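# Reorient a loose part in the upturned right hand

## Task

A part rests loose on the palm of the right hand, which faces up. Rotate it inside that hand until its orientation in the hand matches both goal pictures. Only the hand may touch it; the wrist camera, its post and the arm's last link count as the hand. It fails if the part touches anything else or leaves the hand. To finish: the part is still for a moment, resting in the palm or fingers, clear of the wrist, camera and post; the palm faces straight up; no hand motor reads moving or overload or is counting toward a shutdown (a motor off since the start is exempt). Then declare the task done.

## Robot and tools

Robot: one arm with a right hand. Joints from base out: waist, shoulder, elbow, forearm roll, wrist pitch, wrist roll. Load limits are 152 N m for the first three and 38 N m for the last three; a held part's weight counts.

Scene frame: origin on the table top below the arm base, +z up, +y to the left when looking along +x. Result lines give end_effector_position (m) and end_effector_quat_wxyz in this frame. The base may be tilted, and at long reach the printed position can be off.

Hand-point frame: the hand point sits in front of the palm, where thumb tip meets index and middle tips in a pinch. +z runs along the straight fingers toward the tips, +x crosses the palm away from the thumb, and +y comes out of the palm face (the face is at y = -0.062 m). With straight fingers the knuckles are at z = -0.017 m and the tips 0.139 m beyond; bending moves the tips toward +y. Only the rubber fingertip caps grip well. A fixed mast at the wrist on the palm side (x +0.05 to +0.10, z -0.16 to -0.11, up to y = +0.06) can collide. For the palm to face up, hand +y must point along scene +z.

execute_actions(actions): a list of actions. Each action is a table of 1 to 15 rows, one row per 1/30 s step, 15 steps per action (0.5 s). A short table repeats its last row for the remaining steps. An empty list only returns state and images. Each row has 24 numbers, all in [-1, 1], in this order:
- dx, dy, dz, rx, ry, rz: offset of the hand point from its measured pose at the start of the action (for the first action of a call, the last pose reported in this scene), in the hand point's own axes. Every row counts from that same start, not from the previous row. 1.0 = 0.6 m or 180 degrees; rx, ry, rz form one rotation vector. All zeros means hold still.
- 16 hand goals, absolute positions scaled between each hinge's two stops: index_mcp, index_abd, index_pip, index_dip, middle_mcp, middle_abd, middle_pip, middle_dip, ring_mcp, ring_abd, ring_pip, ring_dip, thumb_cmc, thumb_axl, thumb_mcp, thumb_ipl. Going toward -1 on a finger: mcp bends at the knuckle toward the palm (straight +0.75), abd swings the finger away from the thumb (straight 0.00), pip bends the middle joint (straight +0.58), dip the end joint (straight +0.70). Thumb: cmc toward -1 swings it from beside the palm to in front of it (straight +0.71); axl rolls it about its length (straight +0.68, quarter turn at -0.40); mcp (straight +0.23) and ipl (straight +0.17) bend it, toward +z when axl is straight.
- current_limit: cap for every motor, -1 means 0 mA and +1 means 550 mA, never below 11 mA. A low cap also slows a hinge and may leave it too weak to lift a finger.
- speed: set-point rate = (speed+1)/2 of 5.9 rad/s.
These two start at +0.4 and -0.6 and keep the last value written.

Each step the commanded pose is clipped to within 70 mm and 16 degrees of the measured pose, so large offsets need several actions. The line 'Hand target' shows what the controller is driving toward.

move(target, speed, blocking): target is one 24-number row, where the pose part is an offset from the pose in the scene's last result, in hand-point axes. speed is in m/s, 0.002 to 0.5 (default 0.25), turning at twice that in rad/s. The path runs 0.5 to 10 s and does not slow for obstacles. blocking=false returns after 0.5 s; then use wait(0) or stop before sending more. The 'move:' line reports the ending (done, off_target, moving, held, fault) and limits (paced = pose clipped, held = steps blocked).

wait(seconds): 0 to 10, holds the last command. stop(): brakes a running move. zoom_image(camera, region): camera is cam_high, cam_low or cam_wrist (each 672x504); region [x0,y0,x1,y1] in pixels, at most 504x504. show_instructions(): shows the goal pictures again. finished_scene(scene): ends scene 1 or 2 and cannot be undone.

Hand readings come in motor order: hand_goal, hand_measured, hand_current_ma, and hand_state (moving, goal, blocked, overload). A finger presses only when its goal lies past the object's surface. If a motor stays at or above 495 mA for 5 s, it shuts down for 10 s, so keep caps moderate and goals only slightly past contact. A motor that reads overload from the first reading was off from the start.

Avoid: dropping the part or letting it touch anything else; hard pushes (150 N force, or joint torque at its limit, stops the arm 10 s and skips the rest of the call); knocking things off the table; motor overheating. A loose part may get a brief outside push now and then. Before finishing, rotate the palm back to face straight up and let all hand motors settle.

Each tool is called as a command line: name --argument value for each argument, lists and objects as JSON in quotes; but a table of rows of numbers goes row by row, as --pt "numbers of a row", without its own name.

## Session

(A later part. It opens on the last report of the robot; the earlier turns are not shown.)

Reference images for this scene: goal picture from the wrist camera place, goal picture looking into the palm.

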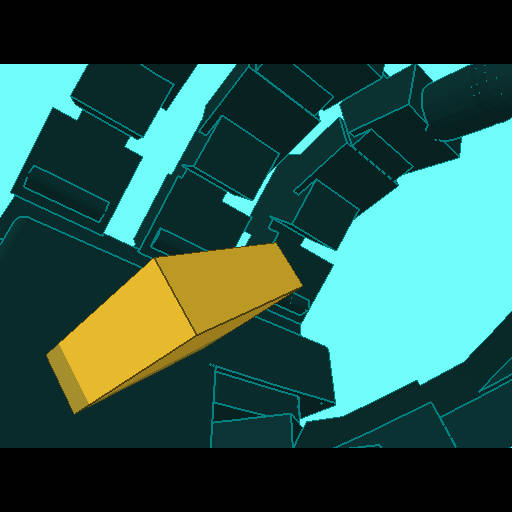

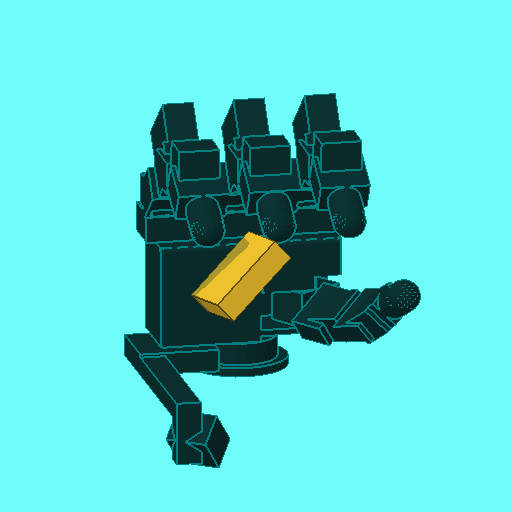

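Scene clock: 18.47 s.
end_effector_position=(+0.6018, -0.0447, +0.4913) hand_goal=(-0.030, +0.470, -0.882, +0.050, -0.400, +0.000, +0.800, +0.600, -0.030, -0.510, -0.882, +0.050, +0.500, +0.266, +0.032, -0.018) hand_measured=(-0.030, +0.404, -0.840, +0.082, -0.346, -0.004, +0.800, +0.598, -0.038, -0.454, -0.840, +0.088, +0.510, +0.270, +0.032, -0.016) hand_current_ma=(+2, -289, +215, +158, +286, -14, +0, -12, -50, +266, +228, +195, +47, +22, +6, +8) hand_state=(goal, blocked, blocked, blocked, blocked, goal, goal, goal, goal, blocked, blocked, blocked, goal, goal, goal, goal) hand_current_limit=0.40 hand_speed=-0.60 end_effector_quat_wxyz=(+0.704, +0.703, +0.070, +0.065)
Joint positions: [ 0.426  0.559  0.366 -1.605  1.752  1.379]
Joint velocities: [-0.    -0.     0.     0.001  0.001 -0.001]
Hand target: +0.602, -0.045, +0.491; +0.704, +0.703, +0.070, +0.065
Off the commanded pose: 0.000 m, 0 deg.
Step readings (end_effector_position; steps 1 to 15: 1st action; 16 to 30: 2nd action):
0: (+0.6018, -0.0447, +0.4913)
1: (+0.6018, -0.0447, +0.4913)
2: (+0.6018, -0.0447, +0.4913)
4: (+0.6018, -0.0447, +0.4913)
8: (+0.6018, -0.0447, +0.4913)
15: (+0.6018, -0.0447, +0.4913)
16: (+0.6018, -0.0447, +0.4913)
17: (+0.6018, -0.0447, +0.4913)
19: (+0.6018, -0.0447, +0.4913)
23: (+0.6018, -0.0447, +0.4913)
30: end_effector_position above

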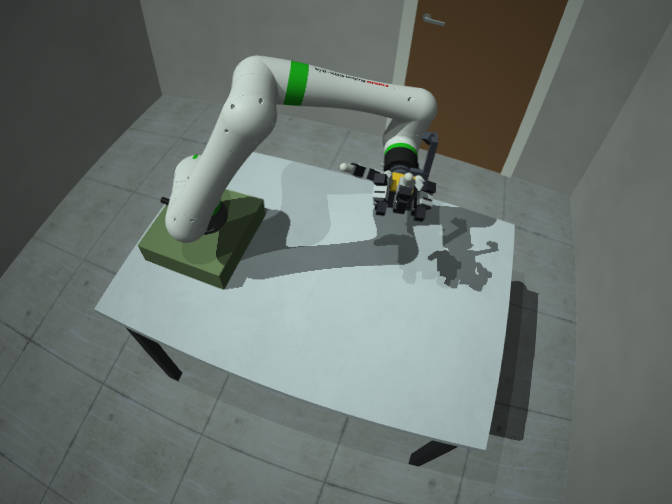

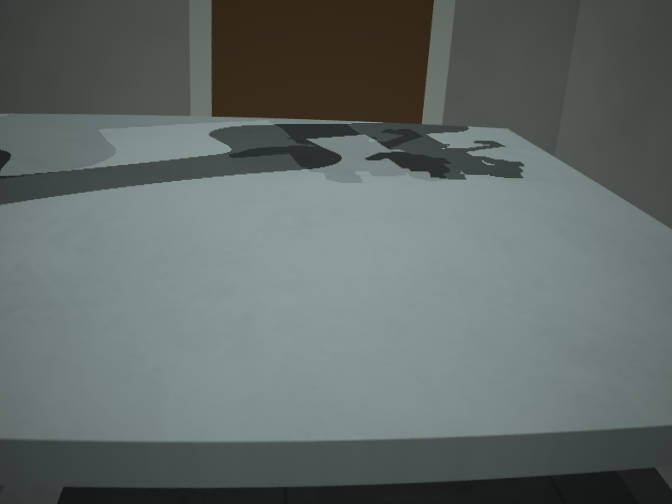

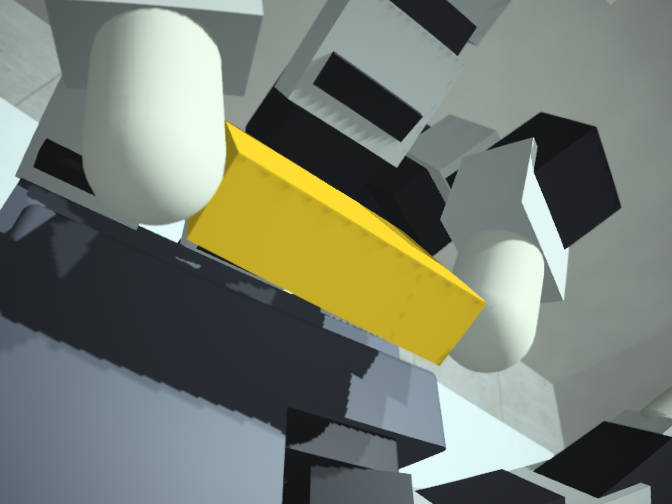

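execute_actions --actions '[[[0,0,0,0,0,0, -0.03,0.45,-0.87,0.06, 0.7,0,0.3,0.2, -0.03,-0.49,-0.87,0.06, 0.5,0.266,0.032,-0.018, 0.4,0.4]],[[0,0,0,0,0,0, 0.07,0.45,-0.87,0.06, 0.72,0,-0.4,-0.25, 0.07,-0.49,-0.87,0.06, 0.5,0.266,0.032,-0.018, 0.4,0.0]],[[0,0,0,0,0,0, 0.17,0.45,-0.87,0.06, 0.7,0,-0.83,-0.3, 0.17,-0.49,-0.87,0.06, 0.5,0.266,0.032,-0.018, 0.4,-0.2]],[[0,0,0,0,0,0, 0.17,0.45,-0.87,0.06, 0.5,0,-0.83,-0.3, 0.17,-0.49,-0.87,0.06, 0.5,0.266,0.032,-0.018, 0.4,-0.6]]]'

zoom_image --camera "cam_high" --region '[350, 130, 450, 230]'

Scene clock: 20.83 s.
end_effector_position=(+0.6018, -0.0447, +0.4913) hand_goal=(+0.170, +0.450, -0.870, +0.060, +0.500, +0.000, -0.830, -0.300, +0.170, -0.490, -0.870, +0.060, +0.500, +0.266, +0.032, -0.018) hand_measured=(+0.174, +0.404, -0.836, +0.082, +0.532, -0.002, -0.824, -0.300, +0.170, -0.454, -0.836, +0.088, +0.510, +0.270, +0.032, -0.016) hand_current_ma=(+22, -201, +168, +108, +172, -14, +32, +4, -1, +171, +180, +144, +47, +22, +6, +8) hand_state=(goal, blocked, blocked, blocked, blocked, goal, goal, goal, goal, blocked, blocked, blocked, goal, goal, goal, goal) hand_current_limit=0.40 hand_speed=-0.60 end_effector_quat_wxyz=(+0.704, +0.703, +0.070, +0.065)
Joint positions: [ 0.426  0.559  0.366 -1.605  1.752  1.379]
Joint velocities: [ 0.001  0.     0.     0.002 -0.002 -0.   ]
Hand target: +0.602, -0.045, +0.491; +0.704, +0.703, +0.070, +0.065
Off the commanded pose: 0.000 m, 0 deg.
Step readings (end_effector_position; steps 1 to 15: 1st action; 16 to 30: 2nd action; 31 to 45: 3rd action; 46 to 60: 4th action):
0: (+0.6018, -0.0447, +0.4913)
1: (+0.6018, -0.0447, +0.4913)
2: (+0.6018, -0.0447, +0.4913)
4: (+0.6018, -0.0447, +0.4913)
8: (+0.6018, -0.0447, +0.4913)
15: (+0.6018, -0.0447, +0.4913)
16: (+0.6018, -0.0447, +0.4913)
17: (+0.6018, -0.0447, +0.4913)
19: (+0.6018, -0.0447, +0.4913)
23: (+0.6018, -0.0447, +0.4913)
30: (+0.6018, -0.0447, +0.4913)
31: (+0.6018, -0.0447, +0.4913)
32: (+0.6018, -0.0447, +0.4913)
34: (+0.6018, -0.0447, +0.4913)
38: (+0.6018, -0.0447, +0.4913)
45: (+0.6018, -0.0447, +0.4913)
46: (+0.6018, -0.0447, +0.4913)
47: (+0.6018, -0.0447, +0.4913)
49: (+0.6018, -0.0447, +0.4913)
53: (+0.6018, -0.0447, +0.4913)
60: end_effector_position above

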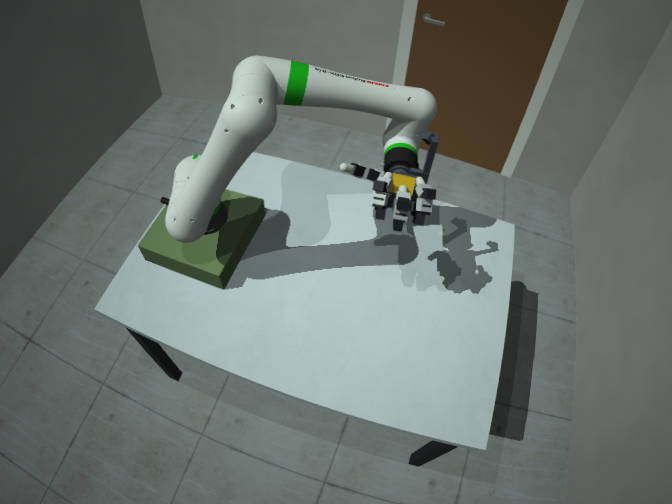

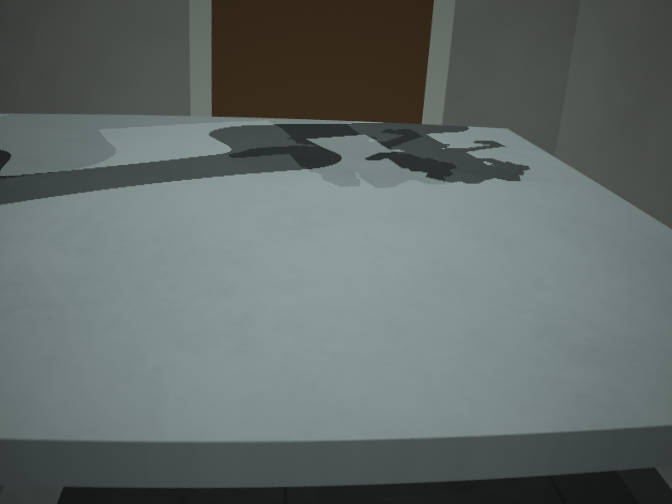

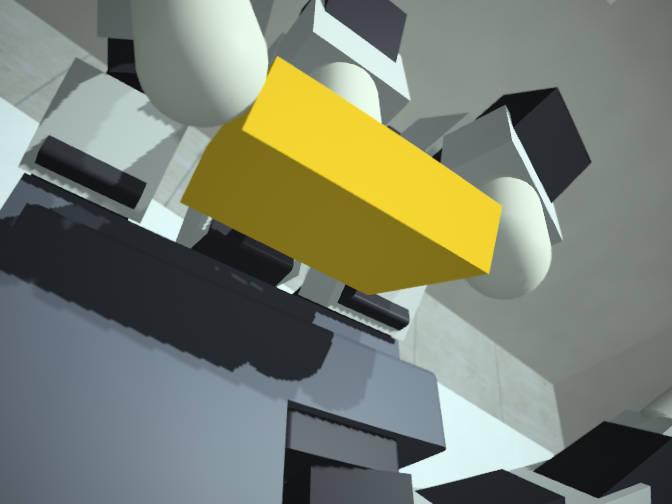

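Region (350, 130, 450, 230) of cam_high's 672x504 image, scaled by 5.040, with more detail than that image has.

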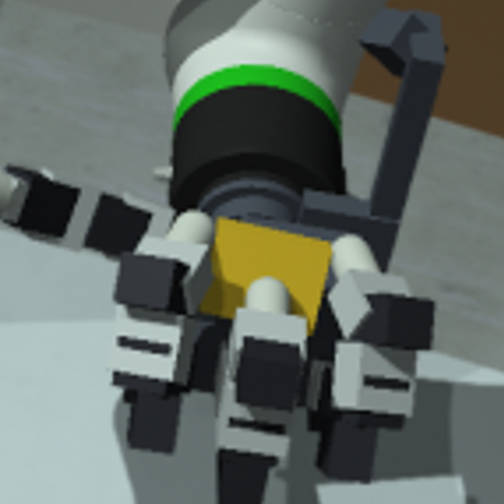

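Rotating well. Continue, curling the middle a bit more so it presses low, and lifting slightly.

execute_actions --actions '[[[0,0,0,0,0,0, 0.23,0.45,-0.87,0.06, 0.44,0,-0.87,-0.4, 0.23,-0.49,-0.87,0.06, 0.5,0.266,0.032,-0.018, 0.4,-0.7]],[[0,0,0,0,0,0, 0.25,0.45,-0.87,0.06, 0.34,0,-0.88,-0.45, 0.25,-0.49,-0.87,0.06, 0.5,0.266,0.032,-0.018, 0.4,-0.7]]]'

Scene clock: 22.03 s.
end_effector_position=(+0.6018, -0.0447, +0.4913) hand_goal=(+0.250, +0.450, -0.870, +0.060, +0.340, +0.000, -0.880, -0.450, +0.250, -0.490, -0.870, +0.060, +0.500, +0.266, +0.032, -0.018) hand_measured=(+0.248, +0.404, -0.836, +0.082, +0.370, -0.002, -0.872, -0.448, +0.250, -0.454, -0.836, +0.088, +0.510, +0.270, +0.032, -0.016) hand_current_ma=(-8, -201, +168, +108, +161, -13, +43, +11, +5, +171, +180, +144, +47, +22, +6, +8) hand_state=(goal, blocked, blocked, blocked, blocked, goal, goal, goal, goal, blocked, blocked, blocked, goal, goal, goal, goal) hand_current_limit=0.40 hand_speed=-0.70 end_effector_quat_wxyz=(+0.704, +0.703, +0.070, +0.065)
Joint positions: [ 0.426  0.559  0.366 -1.605  1.752  1.379]
Joint velocities: [ 0.    -0.002 -0.    -0.001  0.     0.   ]
Hand target: +0.602, -0.045, +0.491; +0.704, +0.703, +0.070, +0.065
Off the commanded pose: 0.000 m, 0 deg.
Step readings (end_effector_position; steps 1 to 15: 1st action; 16 to 30: 2nd action):
0: (+0.6018, -0.0447, +0.4913)
1: (+0.6018, -0.0447, +0.4913)
2: (+0.6018, -0.0447, +0.4913)
4: (+0.6018, -0.0447, +0.4913)
8: (+0.6018, -0.0447, +0.4913)
15: (+0.6018, -0.0447, +0.4913)
16: (+0.6018, -0.0447, +0.4913)
17: (+0.6018, -0.0447, +0.4913)
19: (+0.6018, -0.0447, +0.4913)
23: (+0.6018, -0.0447, +0.4913)
30: end_effector_position above

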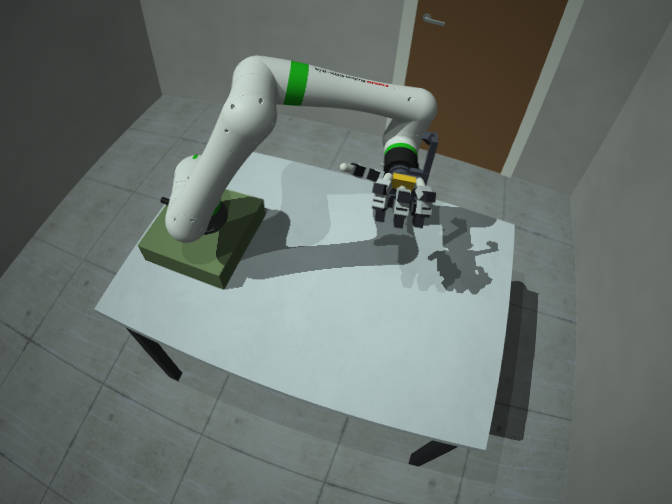

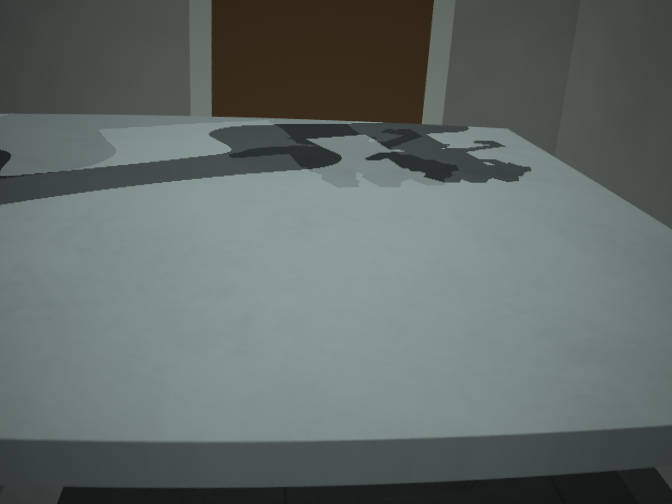

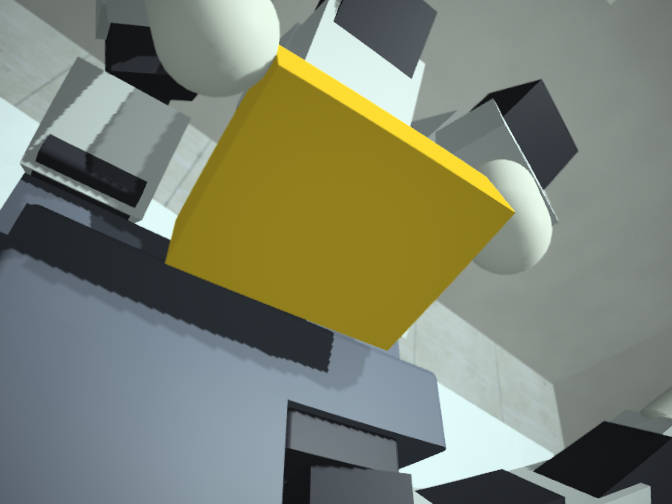

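execute_actions --actions '[[[0,0,0,0,0,0, 0.2,0.45,-0.87,0.06, 0.24,0,-0.88,-0.45, 0.2,-0.49,-0.87,0.06, 0.3,0.266,0.032,-0.018, 0.4,-0.7]],[[0,0,0,0,0,0, 0.07,0.45,-0.87,0.06, 0.12,0,-0.88,-0.45, 0.07,-0.49,-0.87,0.06, 0.3,0.266,0.032,-0.018, 0.4,-0.7]]]'

Scene clock: 23.20 s.
end_effector_position=(+0.6018, -0.0447, +0.4913) hand_goal=(+0.070, +0.450, -0.870, +0.060, +0.120, +0.000, -0.880, -0.450, +0.070, -0.490, -0.870, +0.060, +0.300, +0.266, +0.032, -0.018) hand_measured=(+0.072, +0.404, -0.836, +0.082, +0.144, -0.002, -0.876, -0.448, +0.078, -0.454, -0.836, +0.088, +0.322, +0.270, +0.032, -0.016) hand_current_ma=(+8, -201, +168, +108, +124, -13, +16, +7, +42, +171, +180, +144, +114, +22, +6, +8) hand_state=(goal, blocked, blocked, blocked, blocked, goal, goal, goal, goal, blocked, blocked, blocked, blocked, goal, goal, goal) hand_current_limit=0.40 hand_speed=-0.70 end_effector_quat_wxyz=(+0.704, +0.703, +0.070, +0.065)
Joint positions: [ 0.426  0.559  0.366 -1.605  1.752  1.379]
Joint velocities: [ 0.    -0.001 -0.     0.    -0.001 -0.001]
Hand target: +0.602, -0.045, +0.491; +0.704, +0.703, +0.070, +0.065
Off the commanded pose: 0.000 m, 0 deg.
Step readings (end_effector_position; steps 1 to 15: 1st action; 16 to 30: 2nd action):
0: (+0.6018, -0.0447, +0.4913)
1: (+0.6018, -0.0447, +0.4913)
2: (+0.6018, -0.0447, +0.4913)
4: (+0.6018, -0.0447, +0.4913)
8: (+0.6018, -0.0447, +0.4913)
15: (+0.6018, -0.0447, +0.4913)
16: (+0.6018, -0.0447, +0.4913)
17: (+0.6018, -0.0447, +0.4913)
19: (+0.6018, -0.0447, +0.4913)
23: (+0.6018, -0.0447, +0.4913)
30: end_effector_position above

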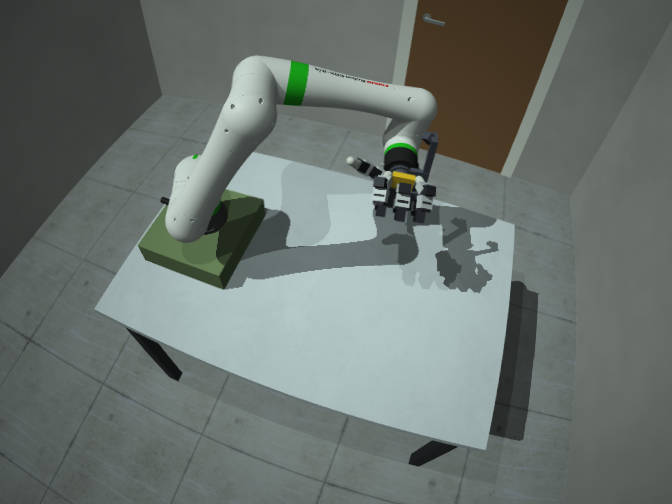

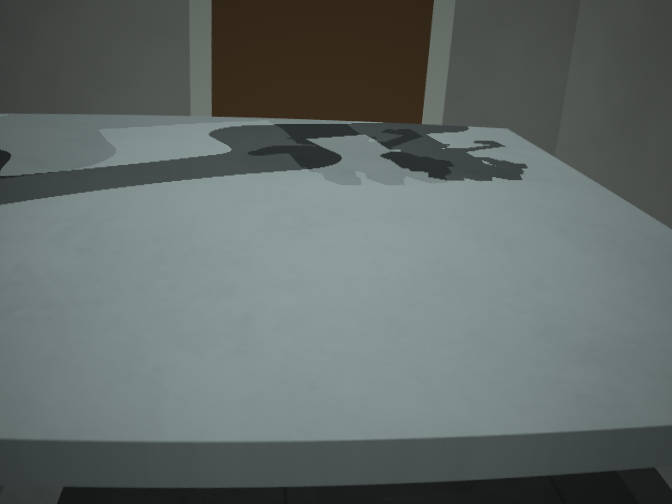

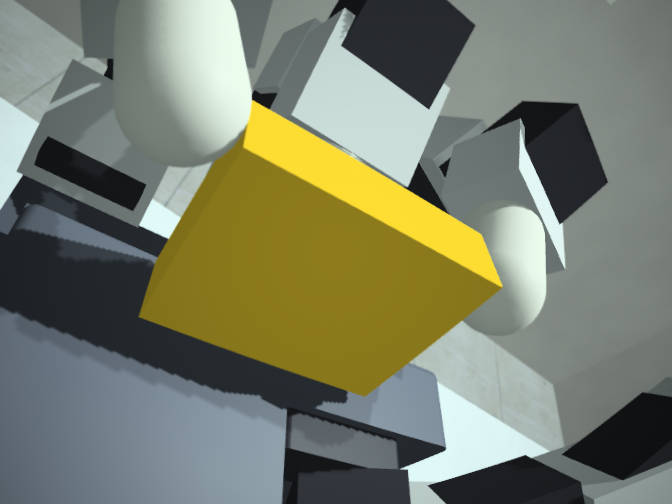

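execute_actions --actions '[[[0,0,0,0,0,0, 0.04,0.36,-0.85,0.08, 0.13,0,-0.88,-0.45, 0.04,-0.41,-0.85,0.08, 0.3,0.266,0.032,-0.018, 0.4,-0.8]],[[0,0,0,0,0,0, 0.04,0.1,-0.85,0.08, 0.13,0,-0.88,-0.45, 0.04,-0.1,-0.85,0.08, 0.3,0.266,0.032,-0.018, 0.4,-0.6]]]'

Scene clock: 24.33 s.
end_effector_position=(+0.6018, -0.0447, +0.4913) hand_goal=(+0.040, +0.100, -0.850, +0.080, +0.130, +0.000, -0.880, -0.450, +0.040, -0.100, -0.850, +0.080, +0.300, +0.266, +0.032, -0.018) hand_measured=(+0.048, +0.104, -0.850, +0.082, +0.144, -0.002, -0.880, -0.448, +0.050, -0.104, -0.850, +0.082, +0.322, +0.270, +0.032, -0.016) hand_current_ma=(+46, +16, +0, +12, +71, -12, -1, +6, +56, -15, +0, +11, +114, +22, +6, +8) hand_state=(goal, goal, goal, goal, goal, goal, goal, goal, goal, goal, goal, goal, blocked, goal, goal, goal) hand_current_limit=0.40 hand_speed=-0.60 end_effector_quat_wxyz=(+0.704, +0.703, +0.070, +0.065)
Joint positions: [ 0.426  0.559  0.366 -1.605  1.752  1.379]
Joint velocities: [-0.    -0.001 -0.001 -0.     0.     0.   ]
Hand target: +0.602, -0.045, +0.491; +0.704, +0.703, +0.070, +0.065
Off the commanded pose: 0.000 m, 0 deg.
Step readings (end_effector_position; steps 1 to 15: 1st action; 16 to 30: 2nd action):
0: (+0.6018, -0.0447, +0.4913)
1: (+0.6018, -0.0447, +0.4913)
2: (+0.6018, -0.0447, +0.4913)
4: (+0.6018, -0.0447, +0.4913)
8: (+0.6018, -0.0447, +0.4913)
15: (+0.6018, -0.0447, +0.4913)
16: (+0.6018, -0.0447, +0.4913)
17: (+0.6018, -0.0447, +0.4913)
19: (+0.6018, -0.0447, +0.4913)
23: (+0.6018, -0.0447, +0.4913)
30: end_effector_position above

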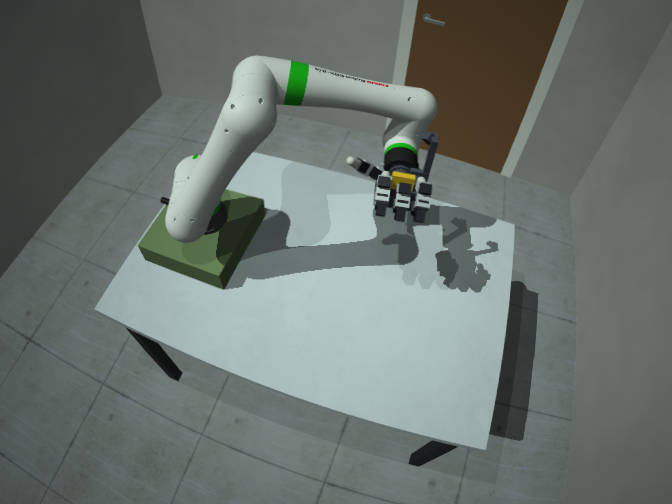

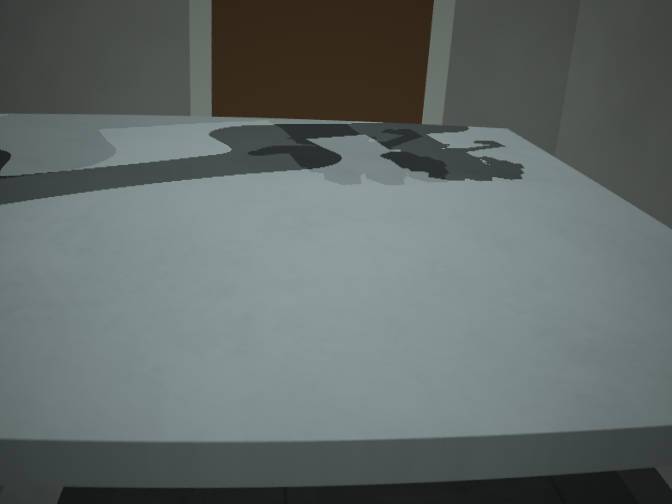

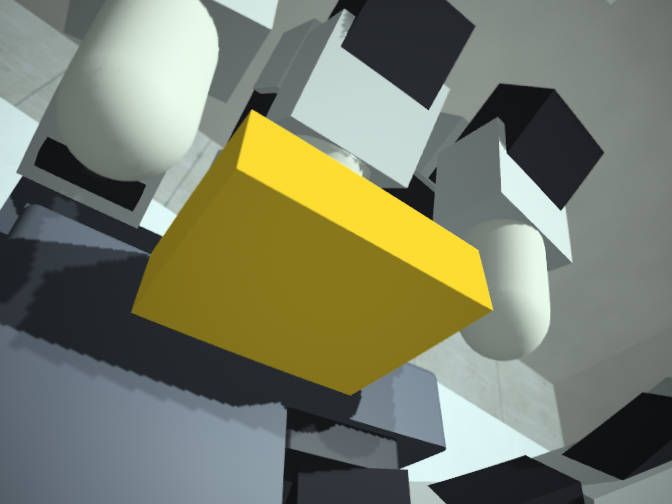

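execute_actions --actions '[[[0,0,0,0,0,0, 0.25,0.1,-0.7,0.08, -0.03,0.15,-0.88,-0.45, 0.25,-0.1,-0.88,-0.2, 0.3,0.266,0.032,-0.018, 0.4,-0.65]],[[0,0,0,0,0,0, 0.3,0.1,-0.5,0.08, -0.13,0.2,-0.88,-0.28, 0.3,-0.1,-0.88,-0.45, 0.3,0.266,0.032,-0.018, 0.4,-0.65]]]'

Scene clock: 25.60 s.
end_effector_position=(+0.6018, -0.0447, +0.4913) hand_goal=(+0.300, +0.100, -0.500, +0.080, -0.130, +0.200, -0.880, -0.280, +0.300, -0.100, -0.880, -0.450, +0.300, +0.266, +0.032, -0.018) hand_measured=(+0.304, +0.104, -0.506, +0.082, -0.122, +0.198, -0.882, -0.284, +0.304, -0.104, -0.880, -0.448, +0.322, +0.270, +0.032, -0.016) hand_current_ma=(+25, +16, -27, +11, +42, -13, -6, -27, +19, -15, +1, +11, +114, +22, +6, +8) hand_state=(goal, goal, goal, goal, goal, goal, goal, goal, goal, goal, goal, goal, blocked, goal, goal, goal) hand_current_limit=0.40 hand_speed=-0.65 end_effector_quat_wxyz=(+0.704, +0.703, +0.070, +0.065)
Joint positions: [ 0.426  0.559  0.366 -1.605  1.752  1.379]
Joint velocities: [ 0.     0.001 -0.001  0.     0.     0.   ]
Hand target: +0.602, -0.045, +0.491; +0.704, +0.703, +0.070, +0.065
Off the commanded pose: 0.000 m, 0 deg.
Step readings (end_effector_position; steps 1 to 15: 1st action; 16 to 30: 2nd action):
0: (+0.6018, -0.0447, +0.4913)
1: (+0.6018, -0.0447, +0.4913)
2: (+0.6018, -0.0447, +0.4913)
4: (+0.6018, -0.0447, +0.4913)
8: (+0.6018, -0.0447, +0.4913)
15: (+0.6018, -0.0447, +0.4913)
16: (+0.6018, -0.0447, +0.4913)
17: (+0.6018, -0.0447, +0.4913)
19: (+0.6018, -0.0447, +0.4913)
23: (+0.6018, -0.0447, +0.4913)
30: end_effector_position above

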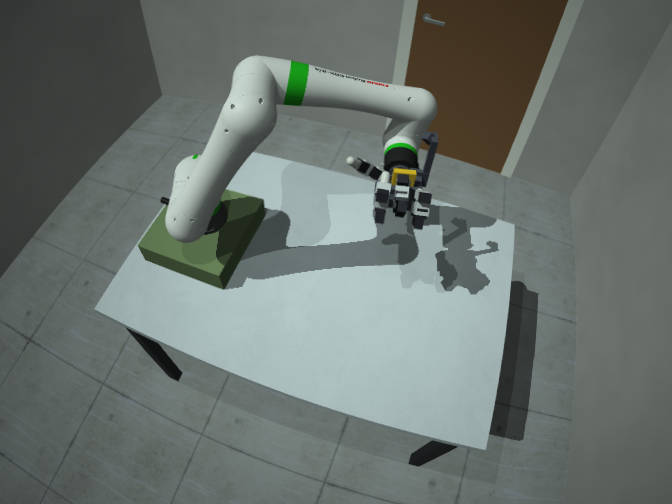

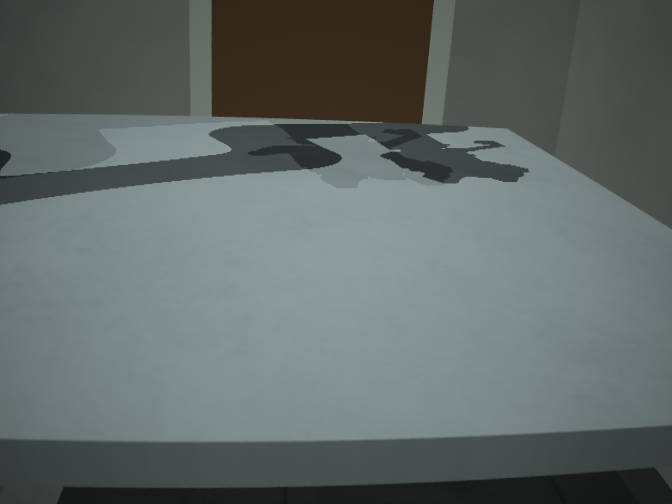

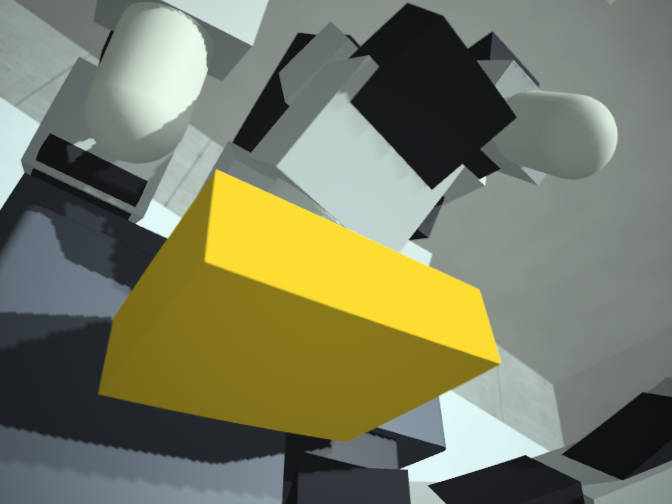

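execute_actions --actions '[[[0,0,0,0,0,0, 0.3,0.1,-0.5,0.08, 0.45,0.1,-0.8,-0.4, 0.2,-0.4,-0.88,-0.42, 0.3,0.266,0.032,-0.018, 0.4,0]],[[0,0,0,0,0,0, 0.3,0.1,-0.5,0.08, 0.5,0.1,-0.3,0, -0.1,-0.92,-0.88,-0.42, 0.3,0.266,0.032,-0.018, 0.4,0]],[[0,0,0,0,0,0, 0.3,0.1,-0.5,0.08, 0.5,0.1,-0.3,0, -0.36,-0.92,-0.88,-0.38, 0.3,0.266,0.032,-0.018, 0.4,-0.5]],[[0,0,0,0,0,0, 0.3,0.1,-0.5,0.08, 0.5,0.1,-0.3,0, -0.40,-0.95,-0.88,-0.16, 0.3,0.266,0.032,-0.018, 0.4,-0.65]]]'

Scene clock: 27.90 s.
end_effector_position=(+0.6018, -0.0447, +0.4913) hand_goal=(+0.300, +0.100, -0.500, +0.080, +0.500, +0.100, -0.300, +0.000, -0.400, -0.950, -0.880, -0.160, +0.300, +0.266, +0.032, -0.018) hand_measured=(+0.304, +0.104, -0.506, +0.082, +0.508, +0.104, -0.302, -0.004, -0.398, -0.948, -0.880, -0.164, +0.322, +0.270, +0.032, -0.016) hand_current_ma=(+25, +16, -27, +11, +42, +14, -13, -18, +9, +8, -1, -21, +114, +22, +6, +8) hand_state=(goal, goal, goal, goal, goal, goal, goal, goal, goal, goal, goal, goal, blocked, goal, goal, goal) hand_current_limit=0.40 hand_speed=-0.65 end_effector_quat_wxyz=(+0.704, +0.703, +0.070, +0.065)
Joint positions: [ 0.426  0.559  0.366 -1.605  1.752  1.379]
Joint velocities: [-0.     0.     0.001 -0.    -0.001  0.   ]
Hand target: +0.602, -0.045, +0.491; +0.704, +0.703, +0.070, +0.065
Off the commanded pose: 0.000 m, 0 deg.
Step readings (end_effector_position; steps 1 to 15: 1st action; 16 to 30: 2nd action; 31 to 45: 3rd action; 46 to 60: 4th action):
0: (+0.6018, -0.0447, +0.4913)
1: (+0.6018, -0.0447, +0.4913)
2: (+0.6018, -0.0447, +0.4913)
4: (+0.6018, -0.0447, +0.4913)
8: (+0.6018, -0.0447, +0.4913)
15: (+0.6018, -0.0447, +0.4913)
16: (+0.6018, -0.0447, +0.4913)
17: (+0.6018, -0.0447, +0.4913)
19: (+0.6018, -0.0447, +0.4913)
23: (+0.6018, -0.0447, +0.4913)
30: (+0.6018, -0.0447, +0.4913)
31: (+0.6018, -0.0447, +0.4913)
32: (+0.6018, -0.0447, +0.4913)
34: (+0.6018, -0.0447, +0.4913)
38: (+0.6018, -0.0447, +0.4913)
45: (+0.6018, -0.0447, +0.4913)
46: (+0.6018, -0.0447, +0.4913)
47: (+0.6018, -0.0447, +0.4913)
49: (+0.6018, -0.0447, +0.4913)
53: (+0.6018, -0.0447, +0.4913)
60: end_effector_position above

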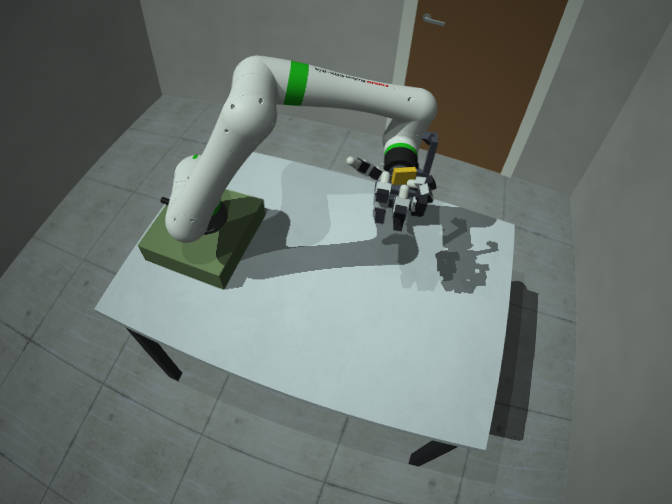

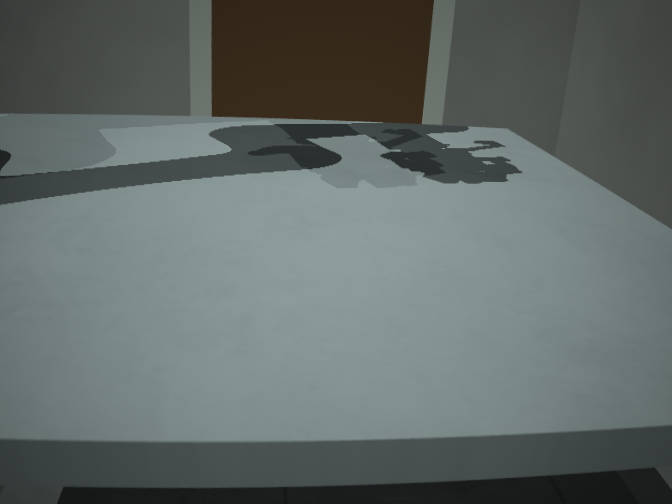

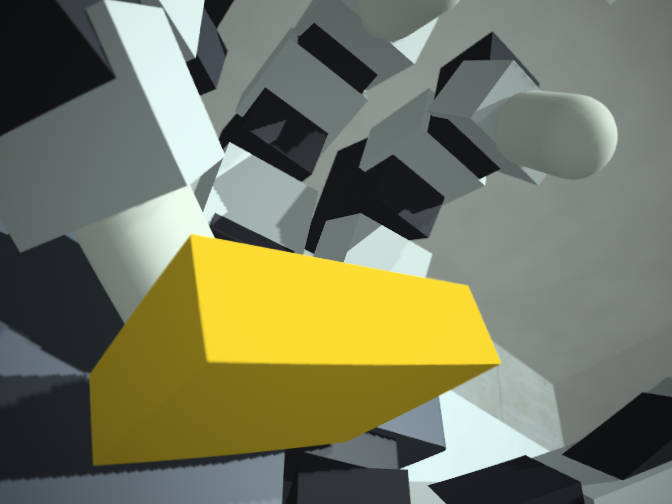

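execute_actions --actions '[]'

show_instructions

Scene clock: 28.37 s.
end_effector_position=(+0.6018, -0.0447, +0.4913) hand_goal=(+0.300, +0.100, -0.500, +0.080, +0.500, +0.100, -0.300, +0.000, -0.400, -0.950, -0.880, -0.160, +0.300, +0.266, +0.032, -0.018) hand_measured=(+0.304, +0.104, -0.506, +0.082, +0.508, +0.104, -0.302, -0.004, -0.398, -0.948, -0.880, -0.164, +0.322, +0.270, +0.032, -0.016) hand_current_ma=(+25, +16, -27, +11, +42, +14, -13, -18, +9, +8, -1, -21, +114, +22, +6, +8) hand_state=(goal, goal, goal, goal, goal, goal, goal, goal, goal, goal, goal, goal, blocked, goal, goal, goal) hand_current_limit=0.40 hand_speed=-0.65 end_effector_quat_wxyz=(+0.704, +0.703, +0.070, +0.065)
Joint positions: [ 0.426  0.559  0.366 -1.605  1.752  1.379]
Joint velocities: [ 0.     0.001  0.    -0.     0.001  0.   ]
Hand target: +0.602, -0.045, +0.491; +0.704, +0.703, +0.070, +0.065
Off the commanded pose: 0.000 m, 0 deg.

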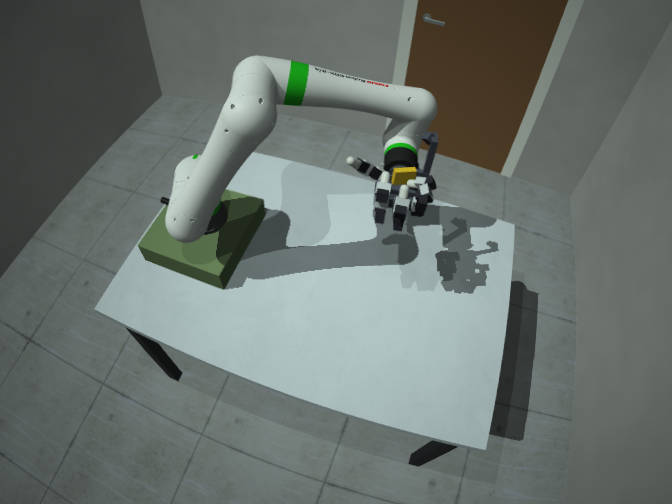

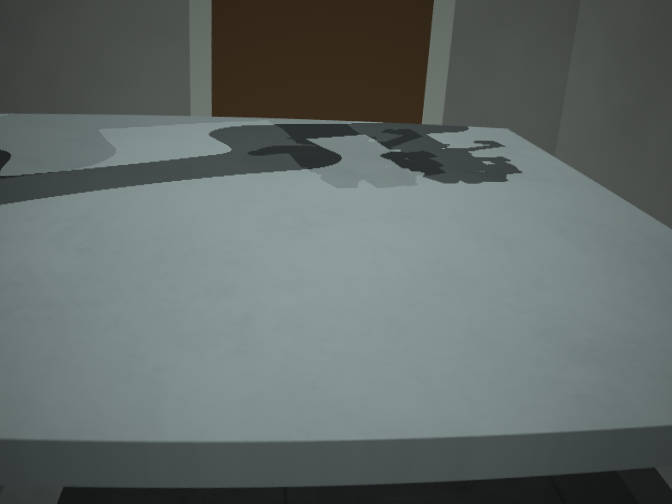

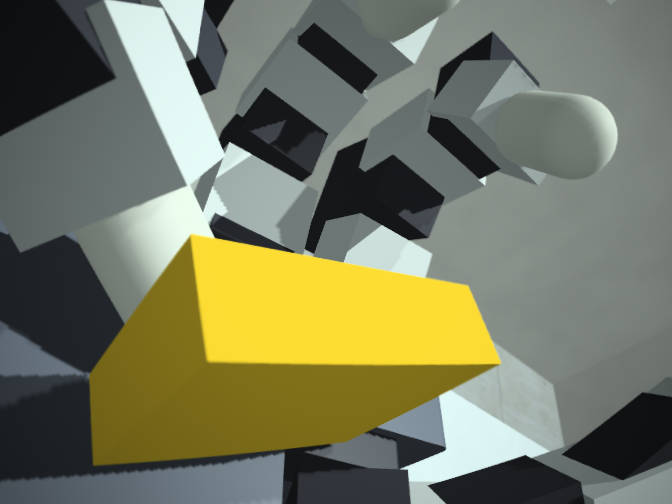

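Reference images for this scene: goal picture from the wrist camera place, goal picture looking into the palm.

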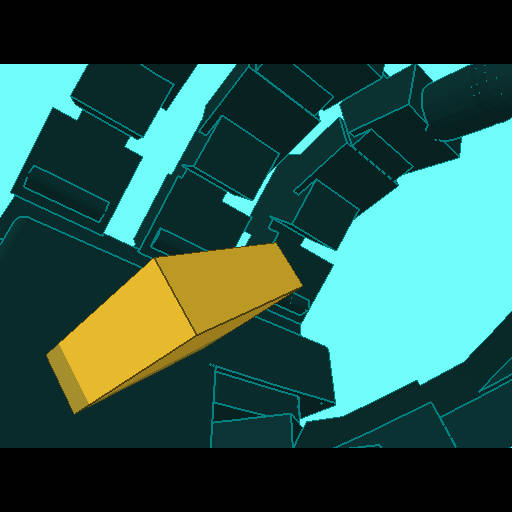

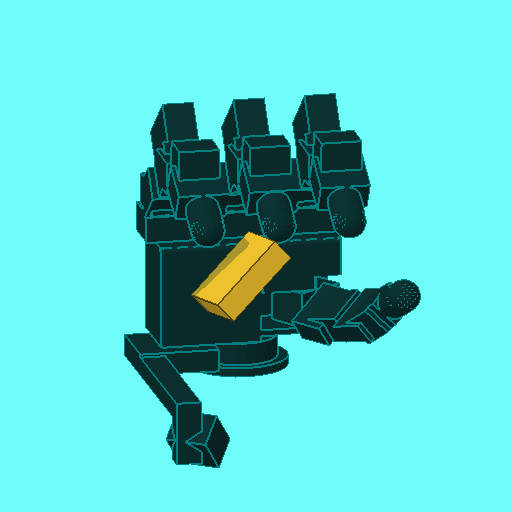

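execute_actions --actions '[[[0,0,0,0,0,0,0.3,0.1,-0.5,0.08,0.5,0.1,-0.3,0,-0.4,-0.95,-0.88,-0.16,1,-0.62,-0.3,-0.5,0.4,-0.2]],[[0,0,0,0,0,0,0.3,0.1,-0.5,0.08,0.5,0.1,-0.3,0,-0.4,-0.95,-0.88,-0.16,1,-0.62,-0.65,-0.8,0.4,-0.3]]]'

Scene clock: 30.87 s.
end_effector_position=(+0.6018, -0.0447, +0.4913) hand_goal=(+0.300, +0.100, -0.500, +0.080, +0.500, +0.100, -0.300, +0.000, -0.400, -0.950, -0.880, -0.160, +1.000, -0.620, -0.650, -0.800) hand_measured=(+0.304, +0.104, -0.506, +0.082, +0.508, +0.104, -0.302, -0.004, -0.398, -0.948, -0.880, -0.164, +1.000, -0.520, -0.622, -0.780) hand_current_ma=(+25, +16, -27, +11, +42, +14, -13, -18, +9, +8, -1, -21, +1, +54, +13, -25) hand_state=(goal, goal, goal, goal, goal, goal, goal, goal, goal, goal, goal, goal, goal, moving, moving, moving) hand_current_limit=0.40 hand_speed=-0.30 end_effector_quat_wxyz=(+0.704, +0.703, +0.070, +0.065)
Joint positions: [ 0.426  0.559  0.366 -1.605  1.752  1.379]
Joint velocities: [-0.     0.001  0.     0.002 -0.    -0.002]
Hand target: +0.602, -0.045, +0.491; +0.704, +0.703, +0.070, +0.065
Off the commanded pose: 0.000 m, 0 deg.
Step readings (end_effector_position; steps 1 to 15: 1st action; 16 to 30: 2nd action):
0: (+0.6018, -0.0447, +0.4913)
1: (+0.6018, -0.0447, +0.4913)
2: (+0.6018, -0.0447, +0.4913)
4: (+0.6018, -0.0447, +0.4913)
8: (+0.6018, -0.0447, +0.4913)
15: (+0.6018, -0.0447, +0.4913)
16: (+0.6018, -0.0447, +0.4913)
17: (+0.6018, -0.0447, +0.4913)
19: (+0.6018, -0.0447, +0.4913)
23: (+0.6018, -0.0447, +0.4913)
30: end_effector_position above

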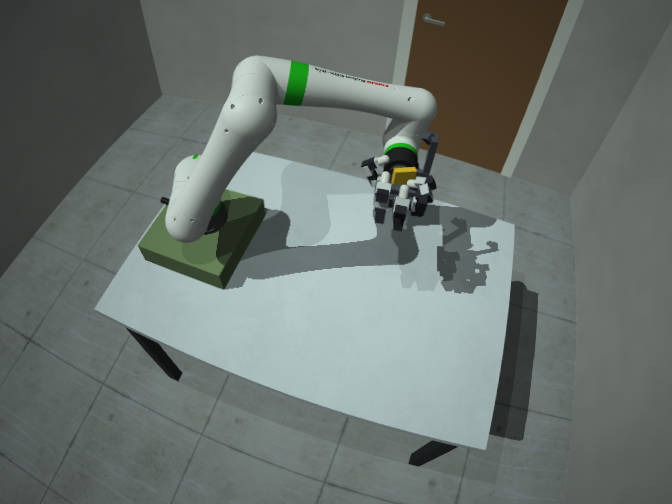

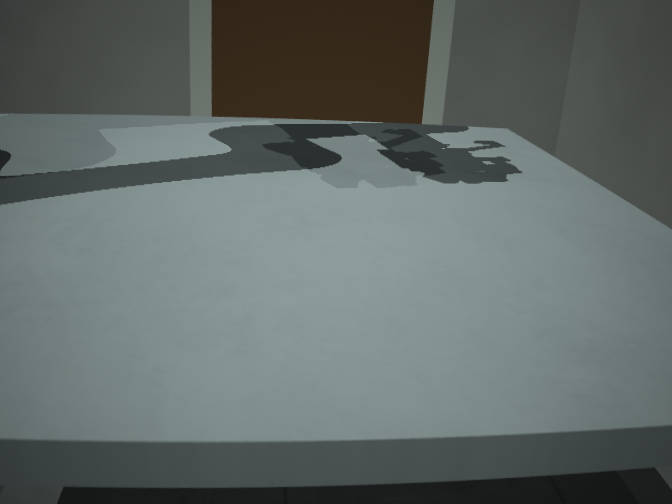

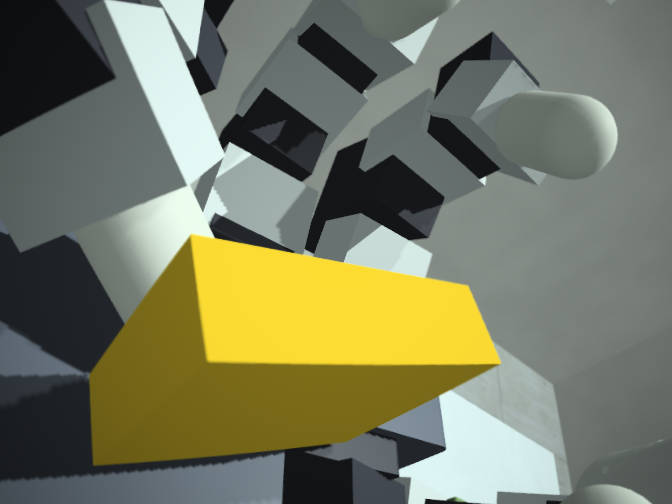

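execute_actions --actions '[[[0,0,0,0,0,0,0.3,0.1,-0.5,0.08,0.5,0.1,-0.3,0,-0.4,-0.95,-0.88,-0.16,1,-0.55,-0.92,-0.92,0.4,-0.5]],[[0,0,0,0,0,0,0.3,0.1,-0.5,0.08,0.5,0.1,-0.3,0,-0.4,-0.95,-0.88,-0.16,1,-0.5,-0.92,-0.92,0.4,-0.5]]]'

zoom_image --camera "cam_high" --region '[340,120,460,240]'

Scene clock: 32.00 s.
end_effector_position=(+0.6018, -0.0447, +0.4913) hand_goal=(+0.300, +0.100, -0.500, +0.080, +0.500, +0.100, -0.300, +0.000, -0.400, -0.950, -0.880, -0.160, +1.000, -0.500, -0.920, -0.920) hand_measured=(+0.304, +0.104, -0.506, +0.082, +0.508, +0.104, -0.302, -0.004, -0.398, -0.948, -0.880, -0.164, +1.000, -0.504, -0.918, -0.920) hand_current_ma=(+25, +16, -27, +11, +42, +14, -13, -18, +9, +8, -1, -21, +1, -20, +7, +3) hand_state=(goal, goal, goal, goal, goal, goal, goal, goal, goal, goal, goal, goal, goal, goal, goal, goal) hand_current_limit=0.40 hand_speed=-0.50 end_effector_quat_wxyz=(+0.704, +0.703, +0.070, +0.065)
Joint positions: [ 0.426  0.559  0.366 -1.605  1.752  1.379]
Joint velocities: [0.    0.    0.001 0.    0.    0.   ]
Hand target: +0.602, -0.045, +0.491; +0.704, +0.703, +0.070, +0.065
Off the commanded pose: 0.000 m, 0 deg.
Step readings (end_effector_position; steps 1 to 15: 1st action; 16 to 30: 2nd action):
0: (+0.6018, -0.0447, +0.4913)
1: (+0.6018, -0.0447, +0.4913)
2: (+0.6018, -0.0447, +0.4913)
4: (+0.6018, -0.0447, +0.4913)
8: (+0.6018, -0.0447, +0.4913)
15: (+0.6018, -0.0447, +0.4913)
16: (+0.6018, -0.0447, +0.4913)
17: (+0.6018, -0.0447, +0.4913)
19: (+0.6018, -0.0447, +0.4913)
23: (+0.6018, -0.0447, +0.4913)
30: end_effector_position above

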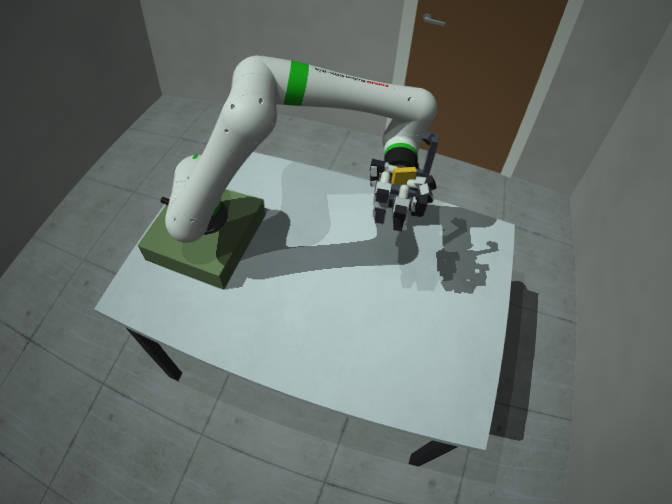

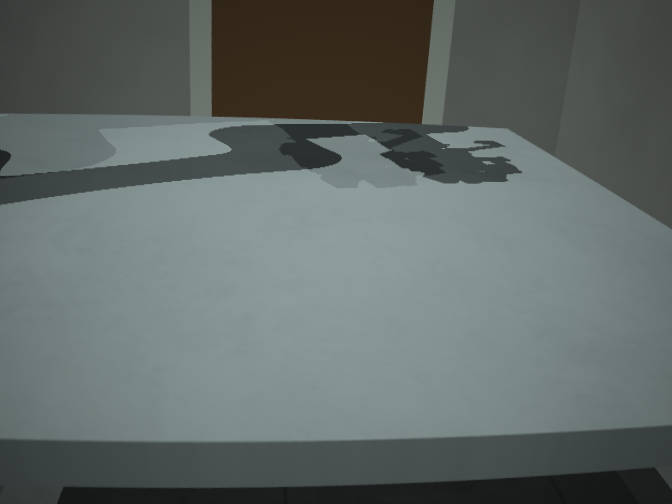

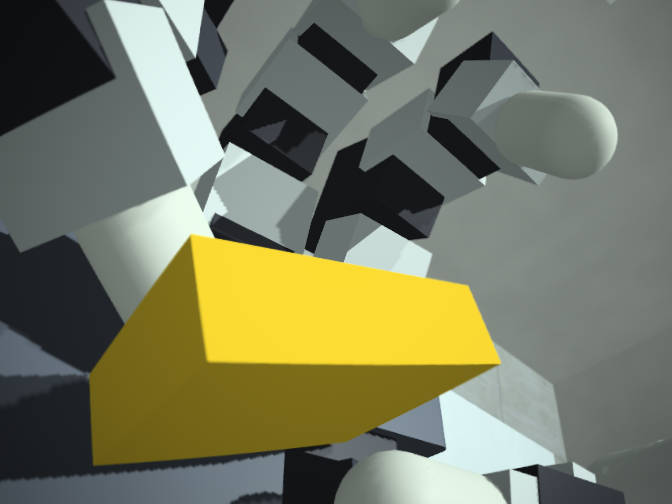

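Region (340, 120, 460, 240) of cam_high's 672x504 image, scaled by 4.200, with more detail than that image has.

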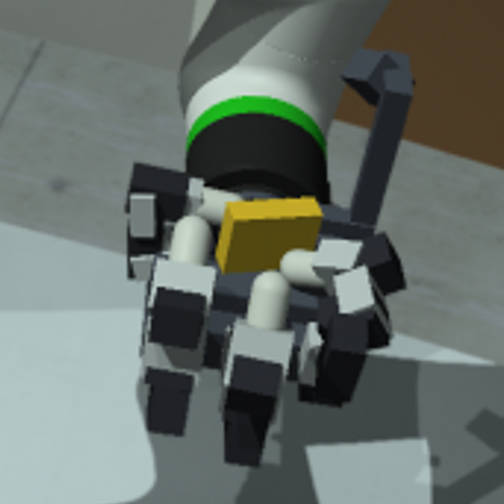

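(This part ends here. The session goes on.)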